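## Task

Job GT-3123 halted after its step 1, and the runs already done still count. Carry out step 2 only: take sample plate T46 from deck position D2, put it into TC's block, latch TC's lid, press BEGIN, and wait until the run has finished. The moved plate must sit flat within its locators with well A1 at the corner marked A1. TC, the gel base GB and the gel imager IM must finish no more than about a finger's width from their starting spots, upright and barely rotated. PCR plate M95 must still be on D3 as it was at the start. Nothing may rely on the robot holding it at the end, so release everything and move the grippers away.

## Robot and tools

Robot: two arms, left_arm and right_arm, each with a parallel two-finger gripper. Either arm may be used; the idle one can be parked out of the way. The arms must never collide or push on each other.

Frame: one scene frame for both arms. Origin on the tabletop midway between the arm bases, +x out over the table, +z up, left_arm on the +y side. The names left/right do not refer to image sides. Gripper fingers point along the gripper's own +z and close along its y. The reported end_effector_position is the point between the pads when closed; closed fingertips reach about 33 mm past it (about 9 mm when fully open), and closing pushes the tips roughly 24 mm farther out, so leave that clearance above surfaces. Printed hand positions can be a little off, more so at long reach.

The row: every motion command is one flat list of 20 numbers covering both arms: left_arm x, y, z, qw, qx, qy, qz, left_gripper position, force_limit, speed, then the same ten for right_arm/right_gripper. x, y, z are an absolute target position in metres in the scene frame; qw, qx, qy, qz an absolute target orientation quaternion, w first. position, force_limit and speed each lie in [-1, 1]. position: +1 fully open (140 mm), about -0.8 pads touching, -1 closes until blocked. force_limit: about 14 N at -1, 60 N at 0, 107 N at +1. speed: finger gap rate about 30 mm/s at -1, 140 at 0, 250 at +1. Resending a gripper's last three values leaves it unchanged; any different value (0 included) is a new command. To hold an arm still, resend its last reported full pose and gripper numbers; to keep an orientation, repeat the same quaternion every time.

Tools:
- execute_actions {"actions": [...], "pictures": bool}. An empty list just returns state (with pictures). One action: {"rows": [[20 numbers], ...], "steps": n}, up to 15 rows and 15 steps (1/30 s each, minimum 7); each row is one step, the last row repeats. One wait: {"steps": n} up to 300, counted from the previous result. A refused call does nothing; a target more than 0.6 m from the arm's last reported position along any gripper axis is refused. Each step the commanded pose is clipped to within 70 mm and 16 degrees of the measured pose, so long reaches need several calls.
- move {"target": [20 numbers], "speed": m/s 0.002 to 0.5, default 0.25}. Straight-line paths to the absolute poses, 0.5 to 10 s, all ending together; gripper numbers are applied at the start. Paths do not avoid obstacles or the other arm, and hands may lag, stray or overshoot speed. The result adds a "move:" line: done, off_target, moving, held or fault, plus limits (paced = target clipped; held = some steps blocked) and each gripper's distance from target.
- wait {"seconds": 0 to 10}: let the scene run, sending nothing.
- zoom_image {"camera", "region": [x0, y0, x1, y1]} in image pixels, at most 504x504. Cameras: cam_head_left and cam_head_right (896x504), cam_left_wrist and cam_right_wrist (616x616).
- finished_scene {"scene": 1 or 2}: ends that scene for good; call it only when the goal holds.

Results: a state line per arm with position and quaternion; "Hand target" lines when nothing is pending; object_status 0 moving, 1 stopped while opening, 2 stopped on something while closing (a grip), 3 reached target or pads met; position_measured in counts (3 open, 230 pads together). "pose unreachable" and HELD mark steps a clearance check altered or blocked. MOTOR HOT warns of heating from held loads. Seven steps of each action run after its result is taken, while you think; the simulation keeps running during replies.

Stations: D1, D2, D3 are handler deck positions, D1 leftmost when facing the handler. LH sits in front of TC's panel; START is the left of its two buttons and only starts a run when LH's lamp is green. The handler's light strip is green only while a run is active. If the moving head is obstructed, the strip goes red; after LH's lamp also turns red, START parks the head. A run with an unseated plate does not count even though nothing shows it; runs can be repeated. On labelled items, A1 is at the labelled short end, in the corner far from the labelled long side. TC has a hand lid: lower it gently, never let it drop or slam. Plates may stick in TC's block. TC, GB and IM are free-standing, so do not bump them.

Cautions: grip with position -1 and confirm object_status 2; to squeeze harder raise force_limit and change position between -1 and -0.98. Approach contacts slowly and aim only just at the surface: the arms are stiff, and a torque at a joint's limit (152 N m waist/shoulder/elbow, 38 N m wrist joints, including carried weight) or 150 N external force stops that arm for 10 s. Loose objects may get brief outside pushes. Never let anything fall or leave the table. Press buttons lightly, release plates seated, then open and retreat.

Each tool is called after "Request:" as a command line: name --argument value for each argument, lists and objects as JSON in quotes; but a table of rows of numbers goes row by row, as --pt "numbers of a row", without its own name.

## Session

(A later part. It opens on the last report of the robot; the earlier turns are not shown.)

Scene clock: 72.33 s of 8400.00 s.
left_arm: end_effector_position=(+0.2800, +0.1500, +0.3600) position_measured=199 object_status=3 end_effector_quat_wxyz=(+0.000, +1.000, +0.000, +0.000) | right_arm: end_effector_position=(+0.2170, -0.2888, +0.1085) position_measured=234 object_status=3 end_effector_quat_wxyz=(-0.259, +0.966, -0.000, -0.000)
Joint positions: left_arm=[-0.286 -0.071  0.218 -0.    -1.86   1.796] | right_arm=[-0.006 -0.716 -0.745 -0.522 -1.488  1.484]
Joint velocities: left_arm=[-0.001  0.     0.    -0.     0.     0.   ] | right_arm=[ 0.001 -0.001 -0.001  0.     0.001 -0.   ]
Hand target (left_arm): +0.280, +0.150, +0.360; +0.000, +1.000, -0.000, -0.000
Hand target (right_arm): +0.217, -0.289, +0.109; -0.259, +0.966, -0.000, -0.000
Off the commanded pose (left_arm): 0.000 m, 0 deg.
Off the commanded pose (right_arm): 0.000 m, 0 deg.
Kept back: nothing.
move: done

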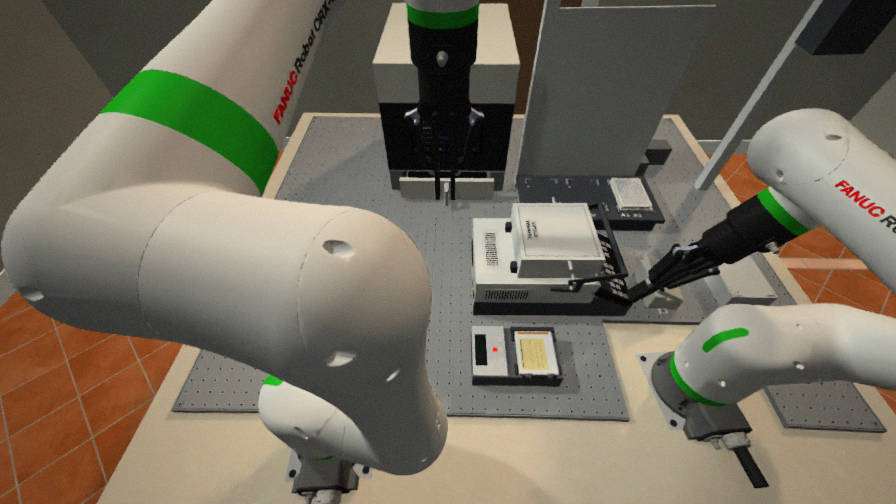

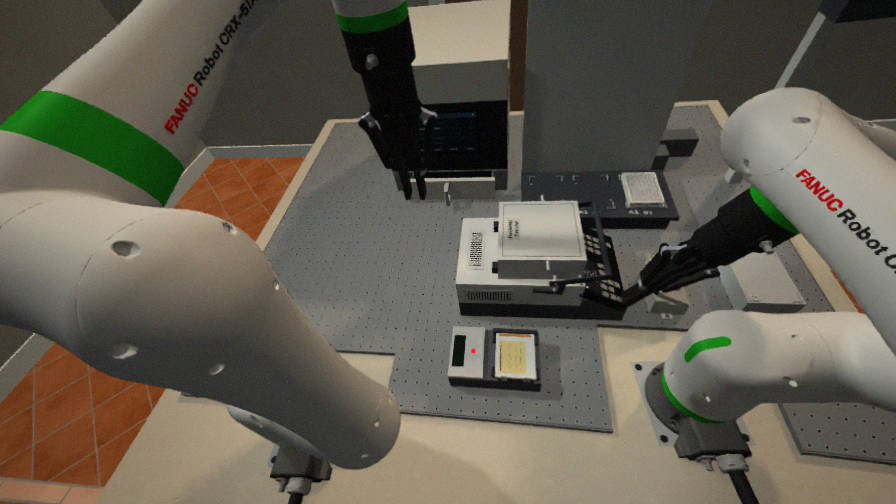

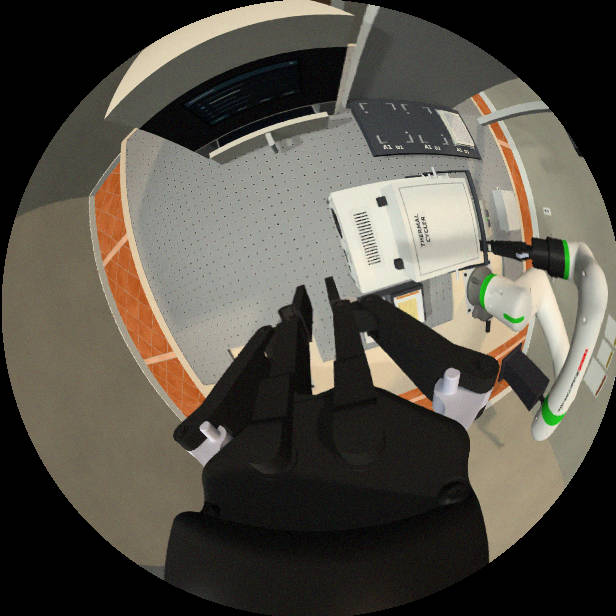

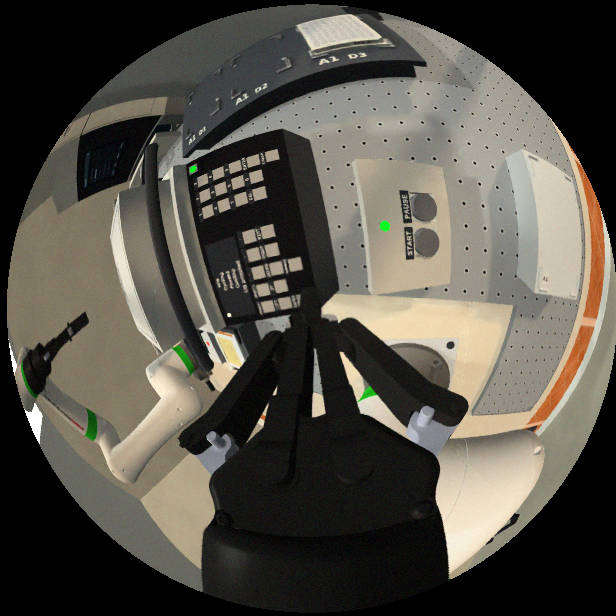

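Request:
move --target '[0.28,0.15,0.36,0,1,0,0,-0.55,-0.4,-0.6,0.217,-0.2872,0.1059,-0.259,0.966,0,0,-1,0.3,0]' --speed 0.005

Request:
zoom_image --camera "cam_head_right" --region '[580, 250, 670, 330]'

Scene clock: 73.40 s of 8400.00 s.
left_arm: end_effector_position=(+0.2800, +0.1500, +0.3600) position_measured=199 object_status=3 end_effector_quat_wxyz=(+0.000, +1.000, +0.000, +0.000) | right_arm: end_effector_position=(+0.2170, -0.2872, +0.1059) position_measured=234 object_status=3 end_effector_quat_wxyz=(-0.259, +0.966, -0.000, -0.000)
Joint positions: left_arm=[-0.286 -0.071  0.218  0.    -1.86   1.796] | right_arm=[ 0.003 -0.717 -0.751 -0.522 -1.479  1.479]
Joint velocities: left_arm=[ 0.001  0.    -0.001  0.     0.001 -0.   ] | right_arm=[ 0.002  0.    -0.001 -0.     0.001 -0.001]
Hand target (left_arm): +0.280, +0.150, +0.360; +0.000, +1.000, -0.000, -0.000
Hand target (right_arm): +0.217, -0.287, +0.106; -0.259, +0.966, -0.000, -0.000
Off the commanded pose (left_arm): 0.000 m, 0 deg.
Off the commanded pose (right_arm): 0.000 m, 0 deg.
Kept back: nothing.
move: done

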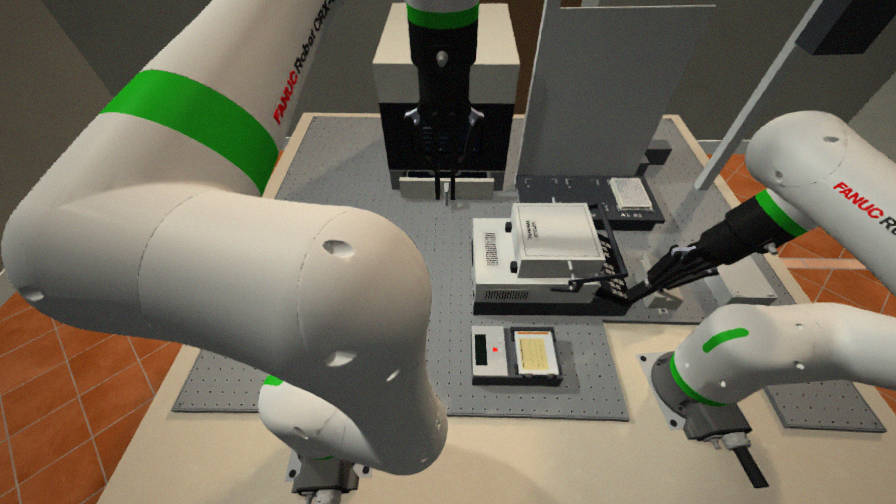

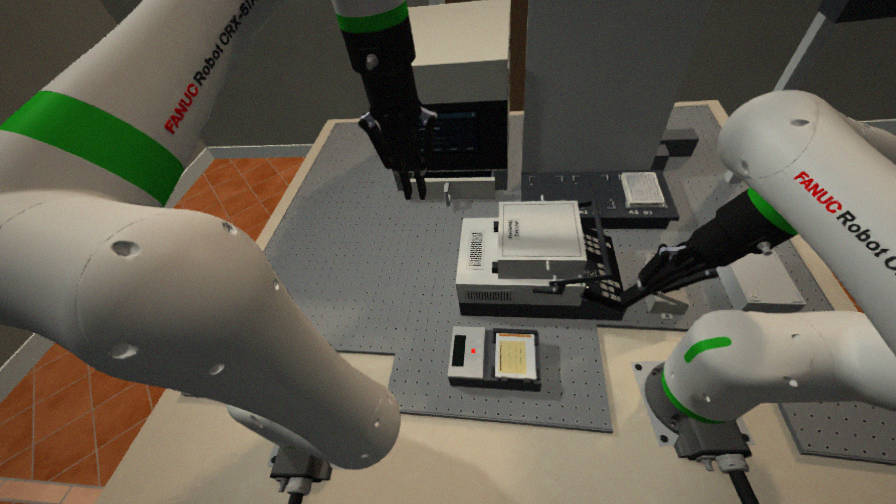

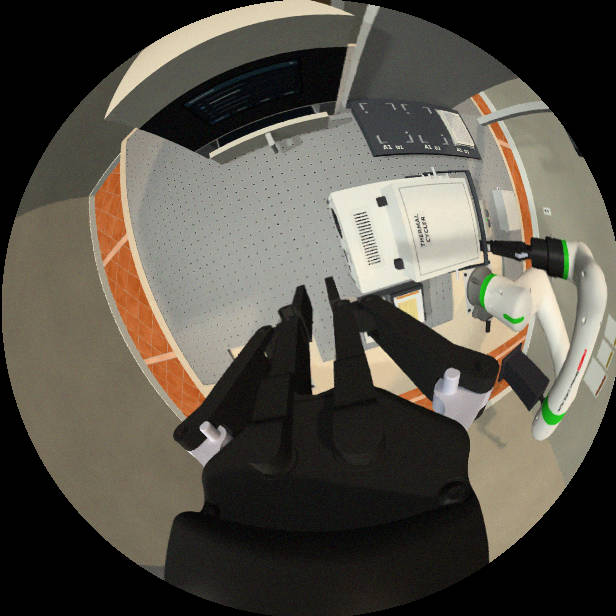

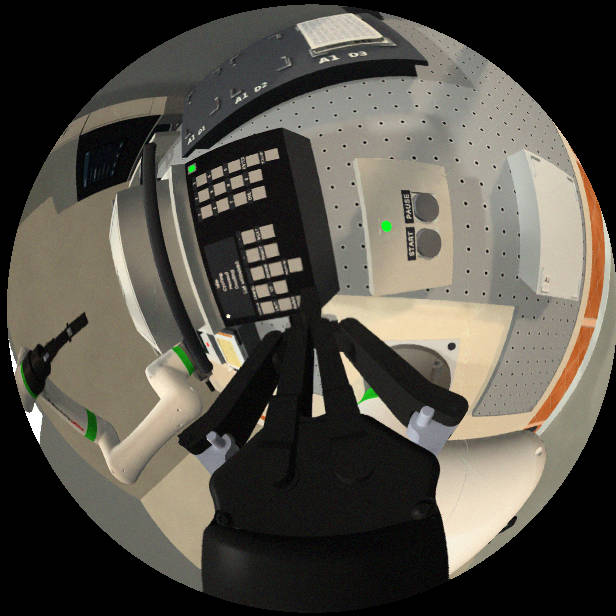

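Region (580, 250, 670, 330) of cam_head_right's 896x504 image, scaled by 5.600, with more detail than that image has.

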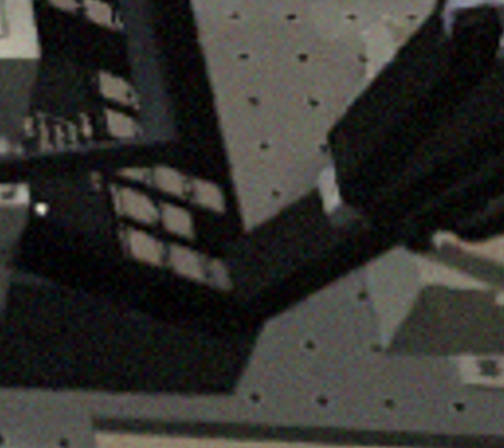

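Request:
move --target '[0.28,0.15,0.36,0,1,0,0,-0.55,-0.4,-0.6,0.217,-0.2862,0.1042,-0.259,0.966,0,0,-1,0.3,0]' --speed 0.004

Scene clock: 74.33 s of 8400.00 s.
left_arm: end_effector_position=(+0.2800, +0.1500, +0.3600) position_measured=199 object_status=3 end_effector_quat_wxyz=(+0.000, +1.000, +0.000, +0.000) | right_arm: end_effector_position=(+0.2170, -0.2863, +0.1042) position_measured=234 object_status=3 end_effector_quat_wxyz=(-0.259, +0.966, +0.000, +0.000)
Joint positions: left_arm=[-0.286 -0.071  0.218  0.    -1.86   1.796] | right_arm=[ 0.009 -0.718 -0.756 -0.521 -1.473  1.475]
Joint velocities: left_arm=[ 0.     0.     0.     0.    -0.001 -0.   ] | right_arm=[ 0.001 -0.    -0.001 -0.     0.002 -0.001]
Hand target (left_arm): +0.280, +0.150, +0.360; +0.000, +1.000, -0.000, -0.000
Hand target (right_arm): +0.217, -0.286, +0.104; -0.259, +0.966, -0.000, -0.000
Off the commanded pose (left_arm): 0.000 m, 0 deg.
Off the commanded pose (right_arm): 0.000 m, 0 deg.
Kept back: nothing.
move: done

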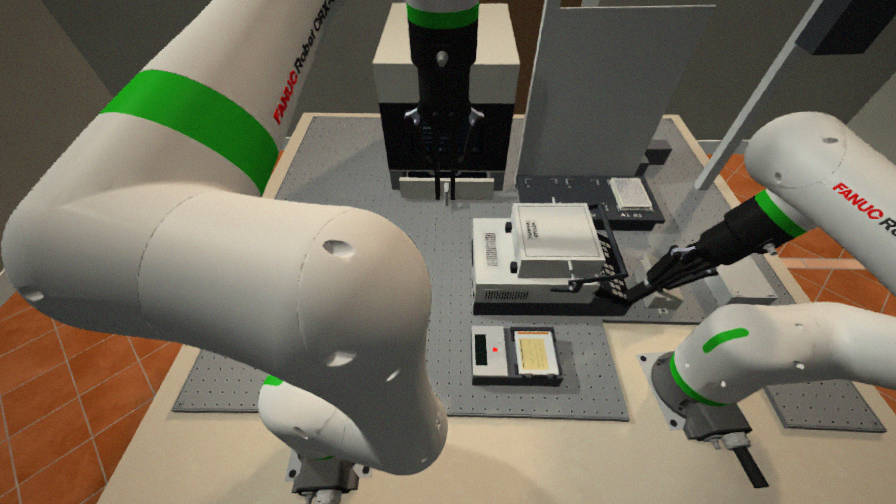

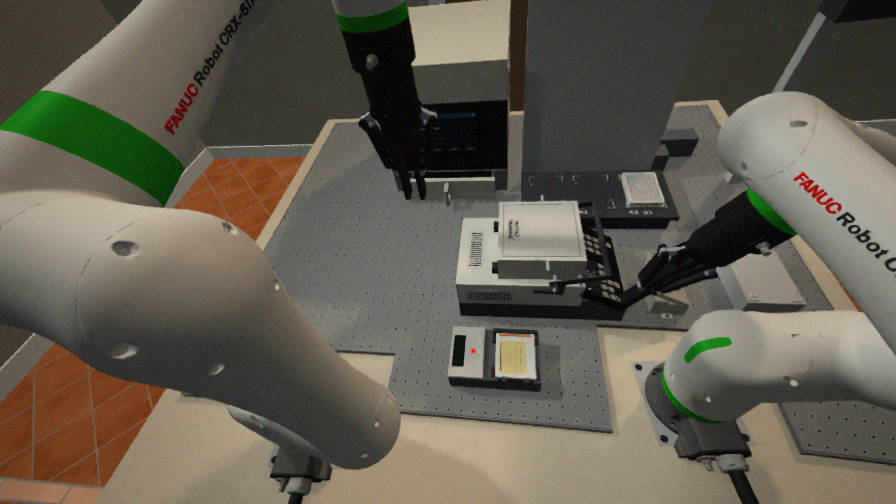

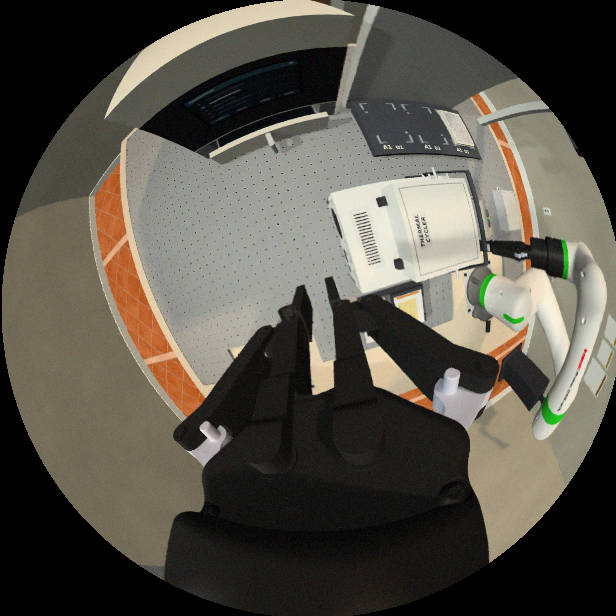

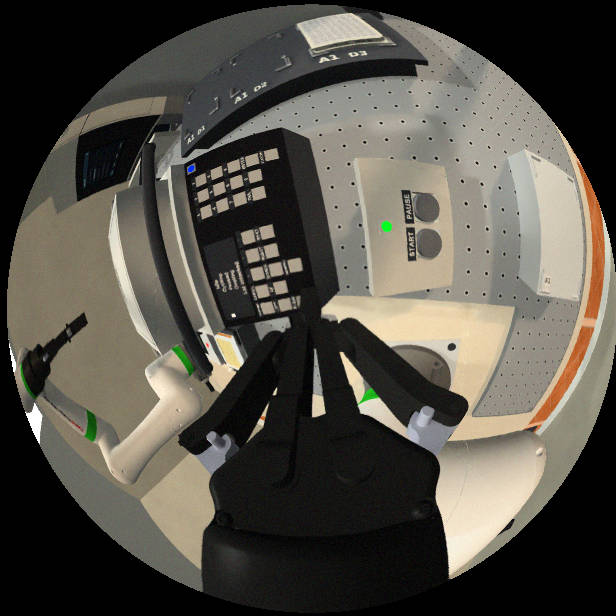

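Lamp blue. Retract.

Request:
move --target '[0.28,0.15,0.36,0,1,0,0,-0.55,-0.4,-0.6,0.217,-0.346,0.208,-0.259,0.966,0,0,-1,0.3,0]' --speed 0.1

Request:
wait --seconds 10

Scene clock: 76.20 s of 8400.00 s.
left_arm: end_effector_position=(+0.2800, +0.1500, +0.3600) position_measured=199 object_status=3 end_effector_quat_wxyz=(+0.000, +1.000, +0.000, +0.000) | right_arm: end_effector_position=(+0.2178, -0.3458, +0.2081) position_measured=234 object_status=3 end_effector_quat_wxyz=(-0.260, +0.966, +0.000, +0.000)
Joint positions: left_arm=[-0.286 -0.071  0.218  0.    -1.86   1.796] | right_arm=[-0.331 -0.613 -0.471 -0.528 -1.798  1.681]
Joint velocities: left_arm=[ 0.001  0.     0.001  0.    -0.     0.001] | right_arm=[-0.003  0.001  0.001 -0.    -0.001  0.002]
Hand target (left_arm): +0.280, +0.150, +0.360; +0.000, +1.000, -0.000, -0.000
Hand target (right_arm): +0.218, -0.346, +0.208; -0.260, +0.966, +0.000, +0.000
Off the commanded pose (left_arm): 0.000 m, 0 deg.
Off the commanded pose (right_arm): 0.001 m, 0 deg.
Kept back: nothing.
move: done

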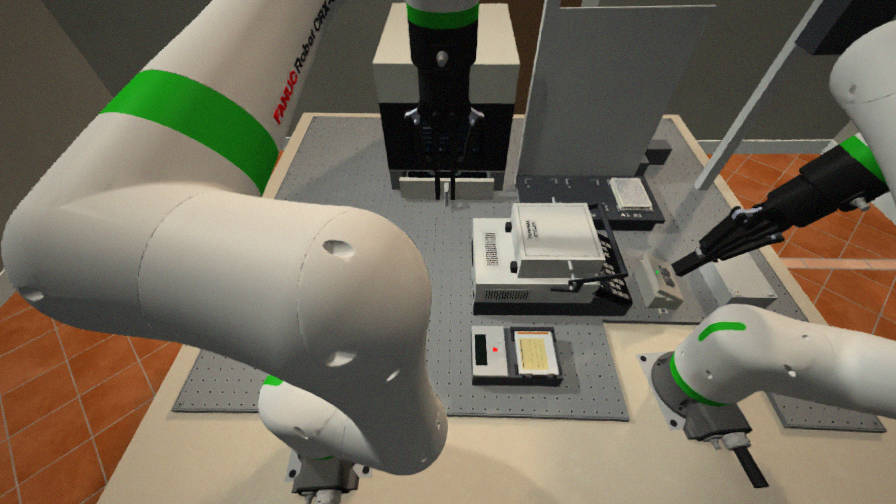

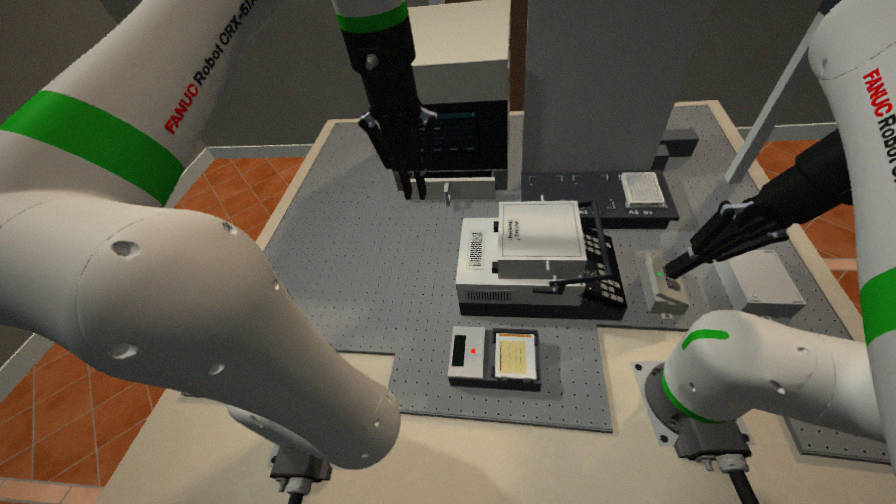

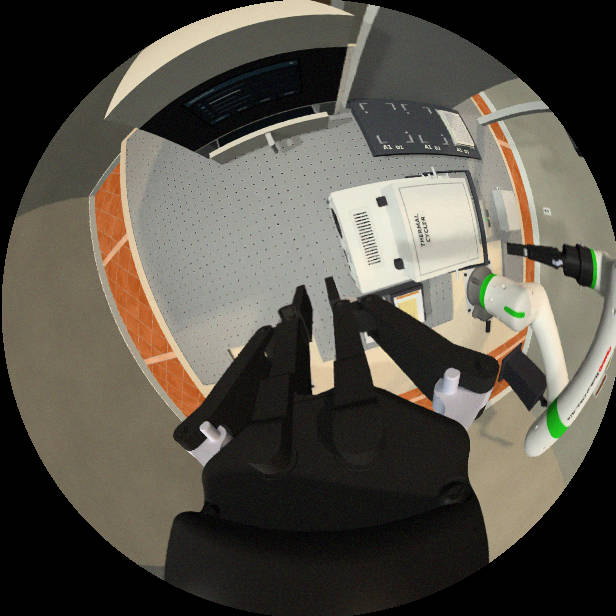

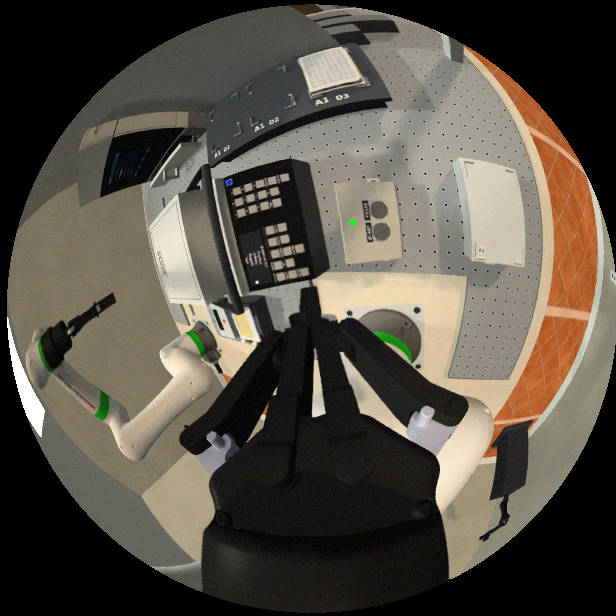

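Scene clock: 86.20 s of 8400.00 s.
left_arm: end_effector_position=(+0.2800, +0.1500, +0.3600) position_measured=199 object_status=3 end_effector_quat_wxyz=(+0.000, +1.000, +0.000, +0.000) | right_arm: end_effector_position=(+0.2178, -0.3458, +0.2082) position_measured=234 object_status=3 end_effector_quat_wxyz=(-0.260, +0.966, +0.000, +0.000)
Joint positions: left_arm=[-0.286 -0.071  0.218 -0.    -1.86   1.796] | right_arm=[-0.331 -0.613 -0.471 -0.528 -1.798  1.681]
Joint velocities: left_arm=[-0.001 -0.    -0.    -0.    -0.001 -0.   ] | right_arm=[ 0.001 -0.001  0.    -0.     0.    -0.   ]
Hand target (left_arm): +0.280, +0.150, +0.360; +0.000, +1.000, -0.000, -0.000
Hand target (right_arm): +0.218, -0.346, +0.208; -0.260, +0.966, +0.000, +0.000
Off the commanded pose (left_arm): 0.000 m, 0 deg.
Off the commanded pose (right_arm): 0.001 m, 0 deg.
Kept back: nothing.
Steps of this call (steps 1 to 300: nothing new was sent). Readings (end_effector_position | what the end effector reports):
1: left_arm (+0.2800, +0.1500, +0.3600) | right_arm (+0.2178, -0.3458, +0.2081) | left_arm position_measured=199 object_status=3 | right_arm position_measured=234 object_status=3
2: left_arm (+0.2800, +0.1500, +0.3600) | right_arm (+0.2178, -0.3458, +0.2081) | left_arm position_measured=199 object_status=3 | right_arm position_measured=234 object_status=3
4: left_arm (+0.2800, +0.1500, +0.3600) | right_arm (+0.2178, -0.3458, +0.2082) | left_arm position_measured=199 object_status=3 | right_arm position_measured=234 object_status=3
8: left_arm (+0.2800, +0.1500, +0.3600) | right_arm (+0.2178, -0.3458, +0.2082) | left_arm position_measured=199 object_status=3 | right_arm position_measured=234 object_status=3
300: the state above

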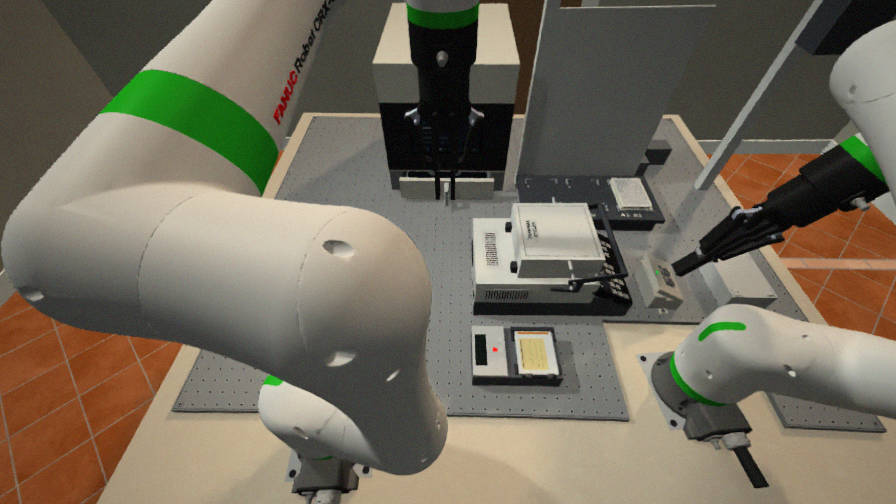

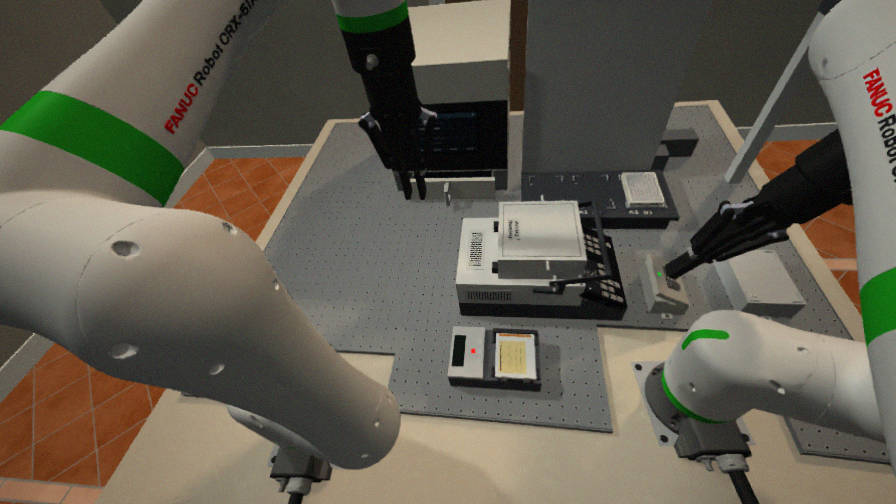

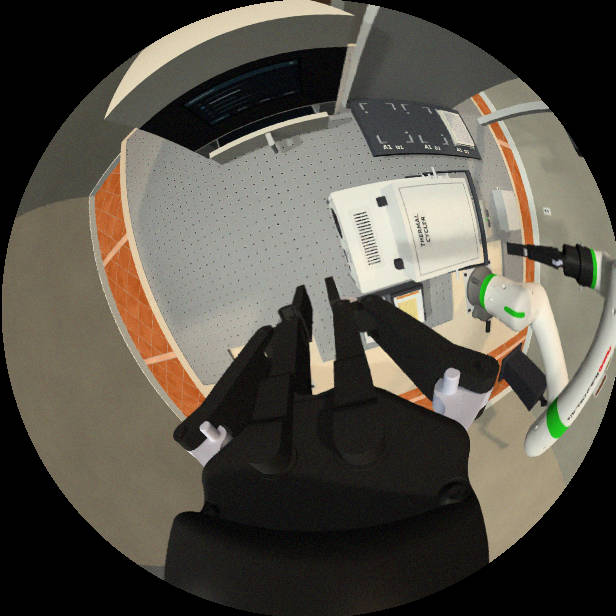

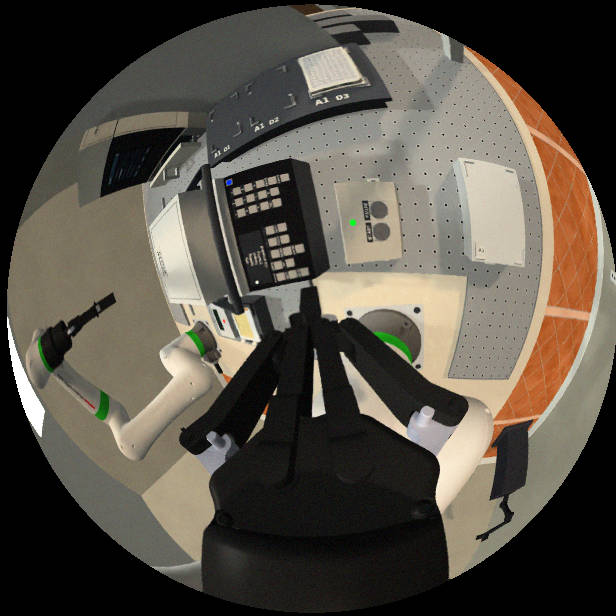

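Request:
wait --seconds 10

Scene clock: 96.30 s of 8400.00 s.
left_arm: end_effector_position=(+0.2800, +0.1500, +0.3600) position_measured=199 object_status=3 end_effector_quat_wxyz=(+0.000, +1.000, +0.000, -0.000) | right_arm: end_effector_position=(+0.2178, -0.3458, +0.2082) position_measured=234 object_status=3 end_effector_quat_wxyz=(-0.260, +0.966, +0.000, +0.000)
Joint positions: left_arm=[-0.286 -0.071  0.218  0.    -1.86   1.796] | right_arm=[-0.331 -0.613 -0.471 -0.528 -1.798  1.681]
Joint velocities: left_arm=[-0.    -0.    -0.     0.     0.001 -0.   ] | right_arm=[ 0. -0. -0.  0. -0. -0.]
Hand target (left_arm): +0.280, +0.150, +0.360; +0.000, +1.000, -0.000, -0.000
Hand target (right_arm): +0.218, -0.346, +0.208; -0.260, +0.966, +0.000, +0.000
Off the commanded pose (left_arm): 0.000 m, 0 deg.
Off the commanded pose (right_arm): 0.001 m, 0 deg.
Kept back: nothing.
Steps of this call (steps 1 to 303: nothing new was sent). Readings (end_effector_position | what the end effector reports):
1: left_arm (+0.2800, +0.1500, +0.3600) | right_arm (+0.2178, -0.3458, +0.2082) | left_arm position_measured=199 object_status=3 | right_arm position_measured=234 object_status=3
2: left_arm (+0.2800, +0.1500, +0.3600) | right_arm (+0.2178, -0.3458, +0.2082) | left_arm position_measured=199 object_status=3 | right_arm position_measured=234 object_status=3
4: left_arm (+0.2800, +0.1500, +0.3600) | right_arm (+0.2178, -0.3458, +0.2082) | left_arm position_measured=199 object_status=3 | right_arm position_measured=234 object_status=3
8: left_arm (+0.2800, +0.1500, +0.3600) | right_arm (+0.2178, -0.3458, +0.2082) | left_arm position_measured=199 object_status=3 | right_arm position_measured=234 object_status=3
303: the state above

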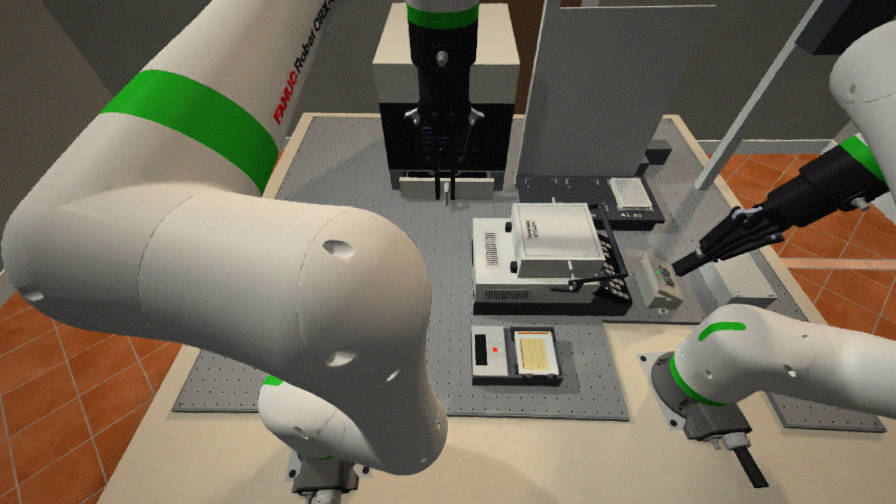

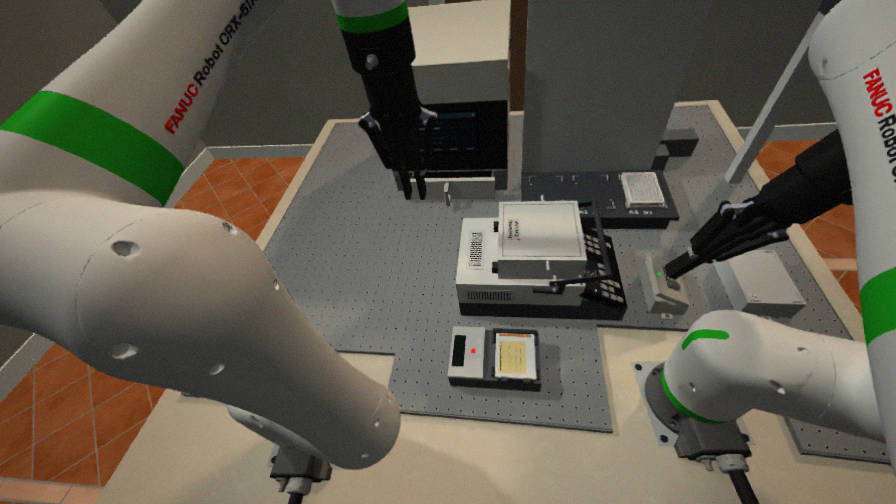

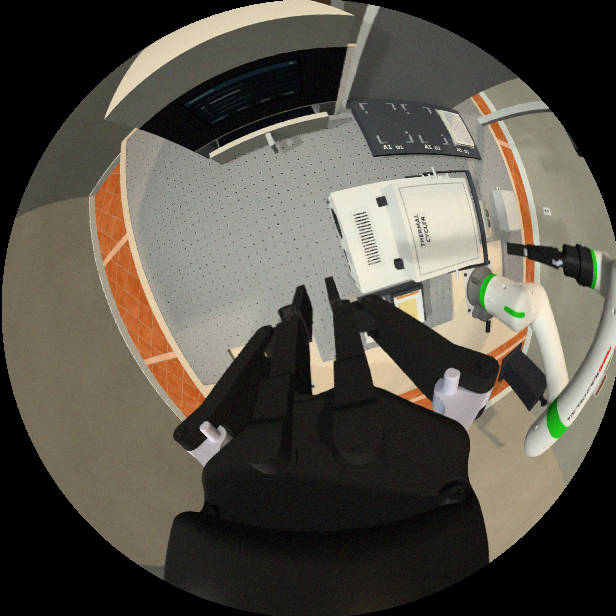

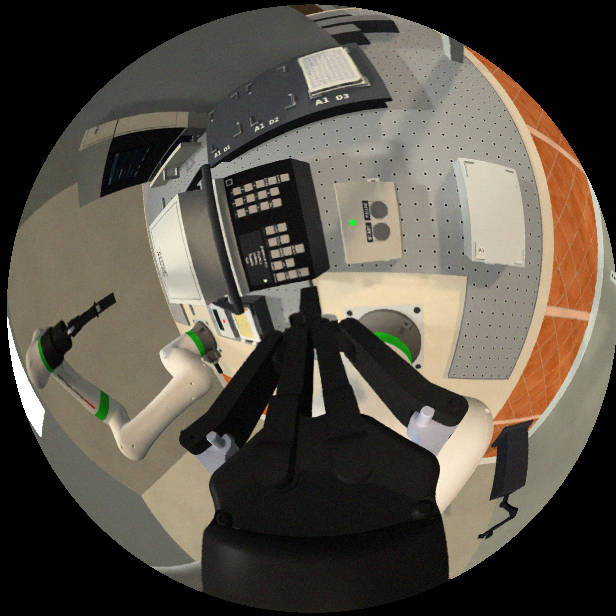

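Request:
wait --seconds 10

Scene clock: 106.47 s of 8400.00 s.
left_arm: end_effector_position=(+0.2800, +0.1500, +0.3600) position_measured=199 object_status=3 end_effector_quat_wxyz=(+0.000, +1.000, +0.000, -0.000) | right_arm: end_effector_position=(+0.2178, -0.3458, +0.2082) position_measured=234 object_status=3 end_effector_quat_wxyz=(-0.260, +0.966, +0.000, +0.000)
Joint positions: left_arm=[-0.286 -0.071  0.218  0.    -1.86   1.796] | right_arm=[-0.331 -0.613 -0.471 -0.528 -1.798  1.681]
Joint velocities: left_arm=[-0.     0.     0.001  0.     0.    -0.001] | right_arm=[ 0.    -0.001  0.    -0.    -0.     0.   ]
Hand target (left_arm): +0.280, +0.150, +0.360; +0.000, +1.000, -0.000, -0.000
Hand target (right_arm): +0.218, -0.346, +0.208; -0.260, +0.966, +0.000, +0.000
Off the commanded pose (left_arm): 0.000 m, 0 deg.
Off the commanded pose (right_arm): 0.001 m, 0 deg.
Kept back: nothing.
Steps of this call (steps 1 to 305: nothing new was sent). Readings (end_effector_position | what the end effector reports):
1: left_arm (+0.2800, +0.1500, +0.3600) | right_arm (+0.2178, -0.3458, +0.2082) | left_arm position_measured=199 object_status=3 | right_arm position_measured=234 object_status=3
2: left_arm (+0.2800, +0.1500, +0.3600) | right_arm (+0.2178, -0.3458, +0.2082) | left_arm position_measured=199 object_status=3 | right_arm position_measured=234 object_status=3
4: left_arm (+0.2800, +0.1500, +0.3600) | right_arm (+0.2178, -0.3458, +0.2082) | left_arm position_measured=199 object_status=3 | right_arm position_measured=234 object_status=3
8: left_arm (+0.2800, +0.1500, +0.3600) | right_arm (+0.2178, -0.3458, +0.2082) | left_arm position_measured=199 object_status=3 | right_arm position_measured=234 object_status=3
305: the state above

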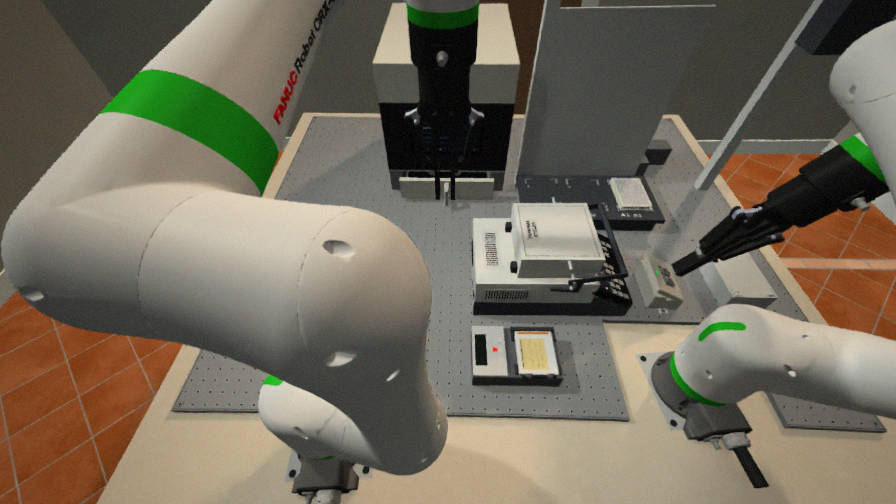

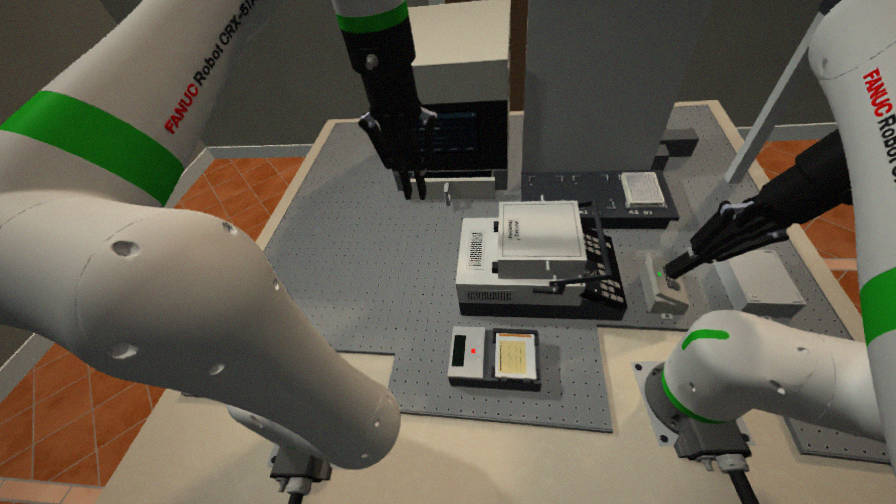

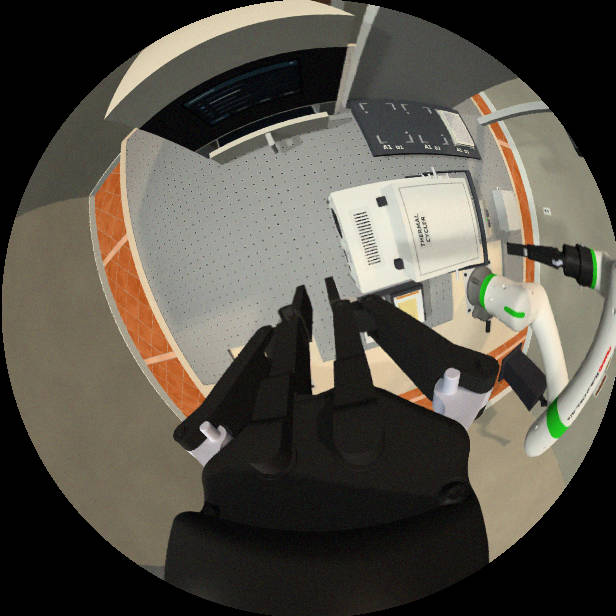

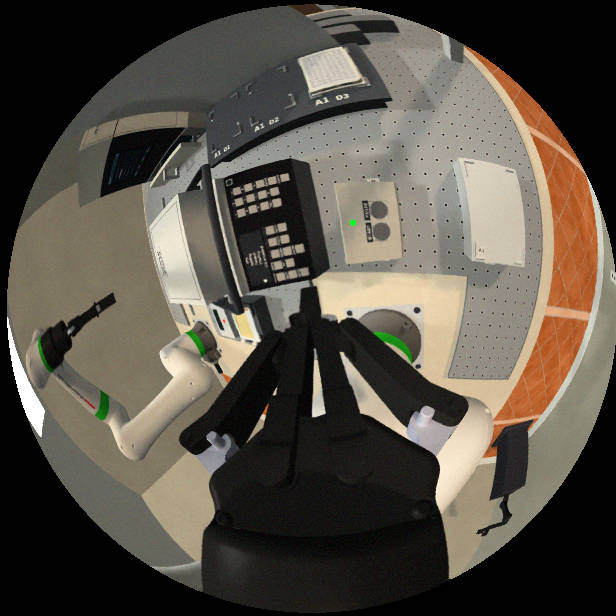

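Request:
zoom_image --camera "cam_right_wrist" --region '[220, 220, 310, 300]'

Region (220, 220, 310, 300) of cam_right_wrist's 616x616 image, scaled by 5.600, with more detail than that image has.

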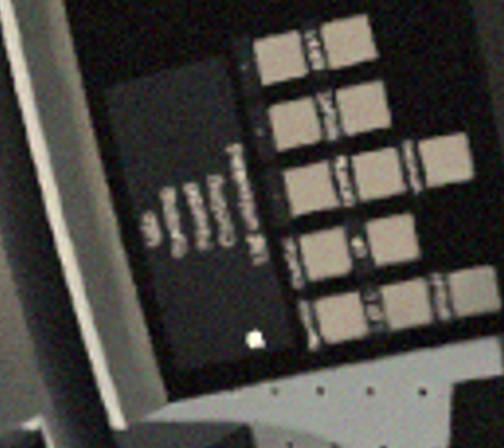

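The display shows Cooling, so the run has ended.

Request:
finished_scene --scene 2

The scene is finished: the task was done.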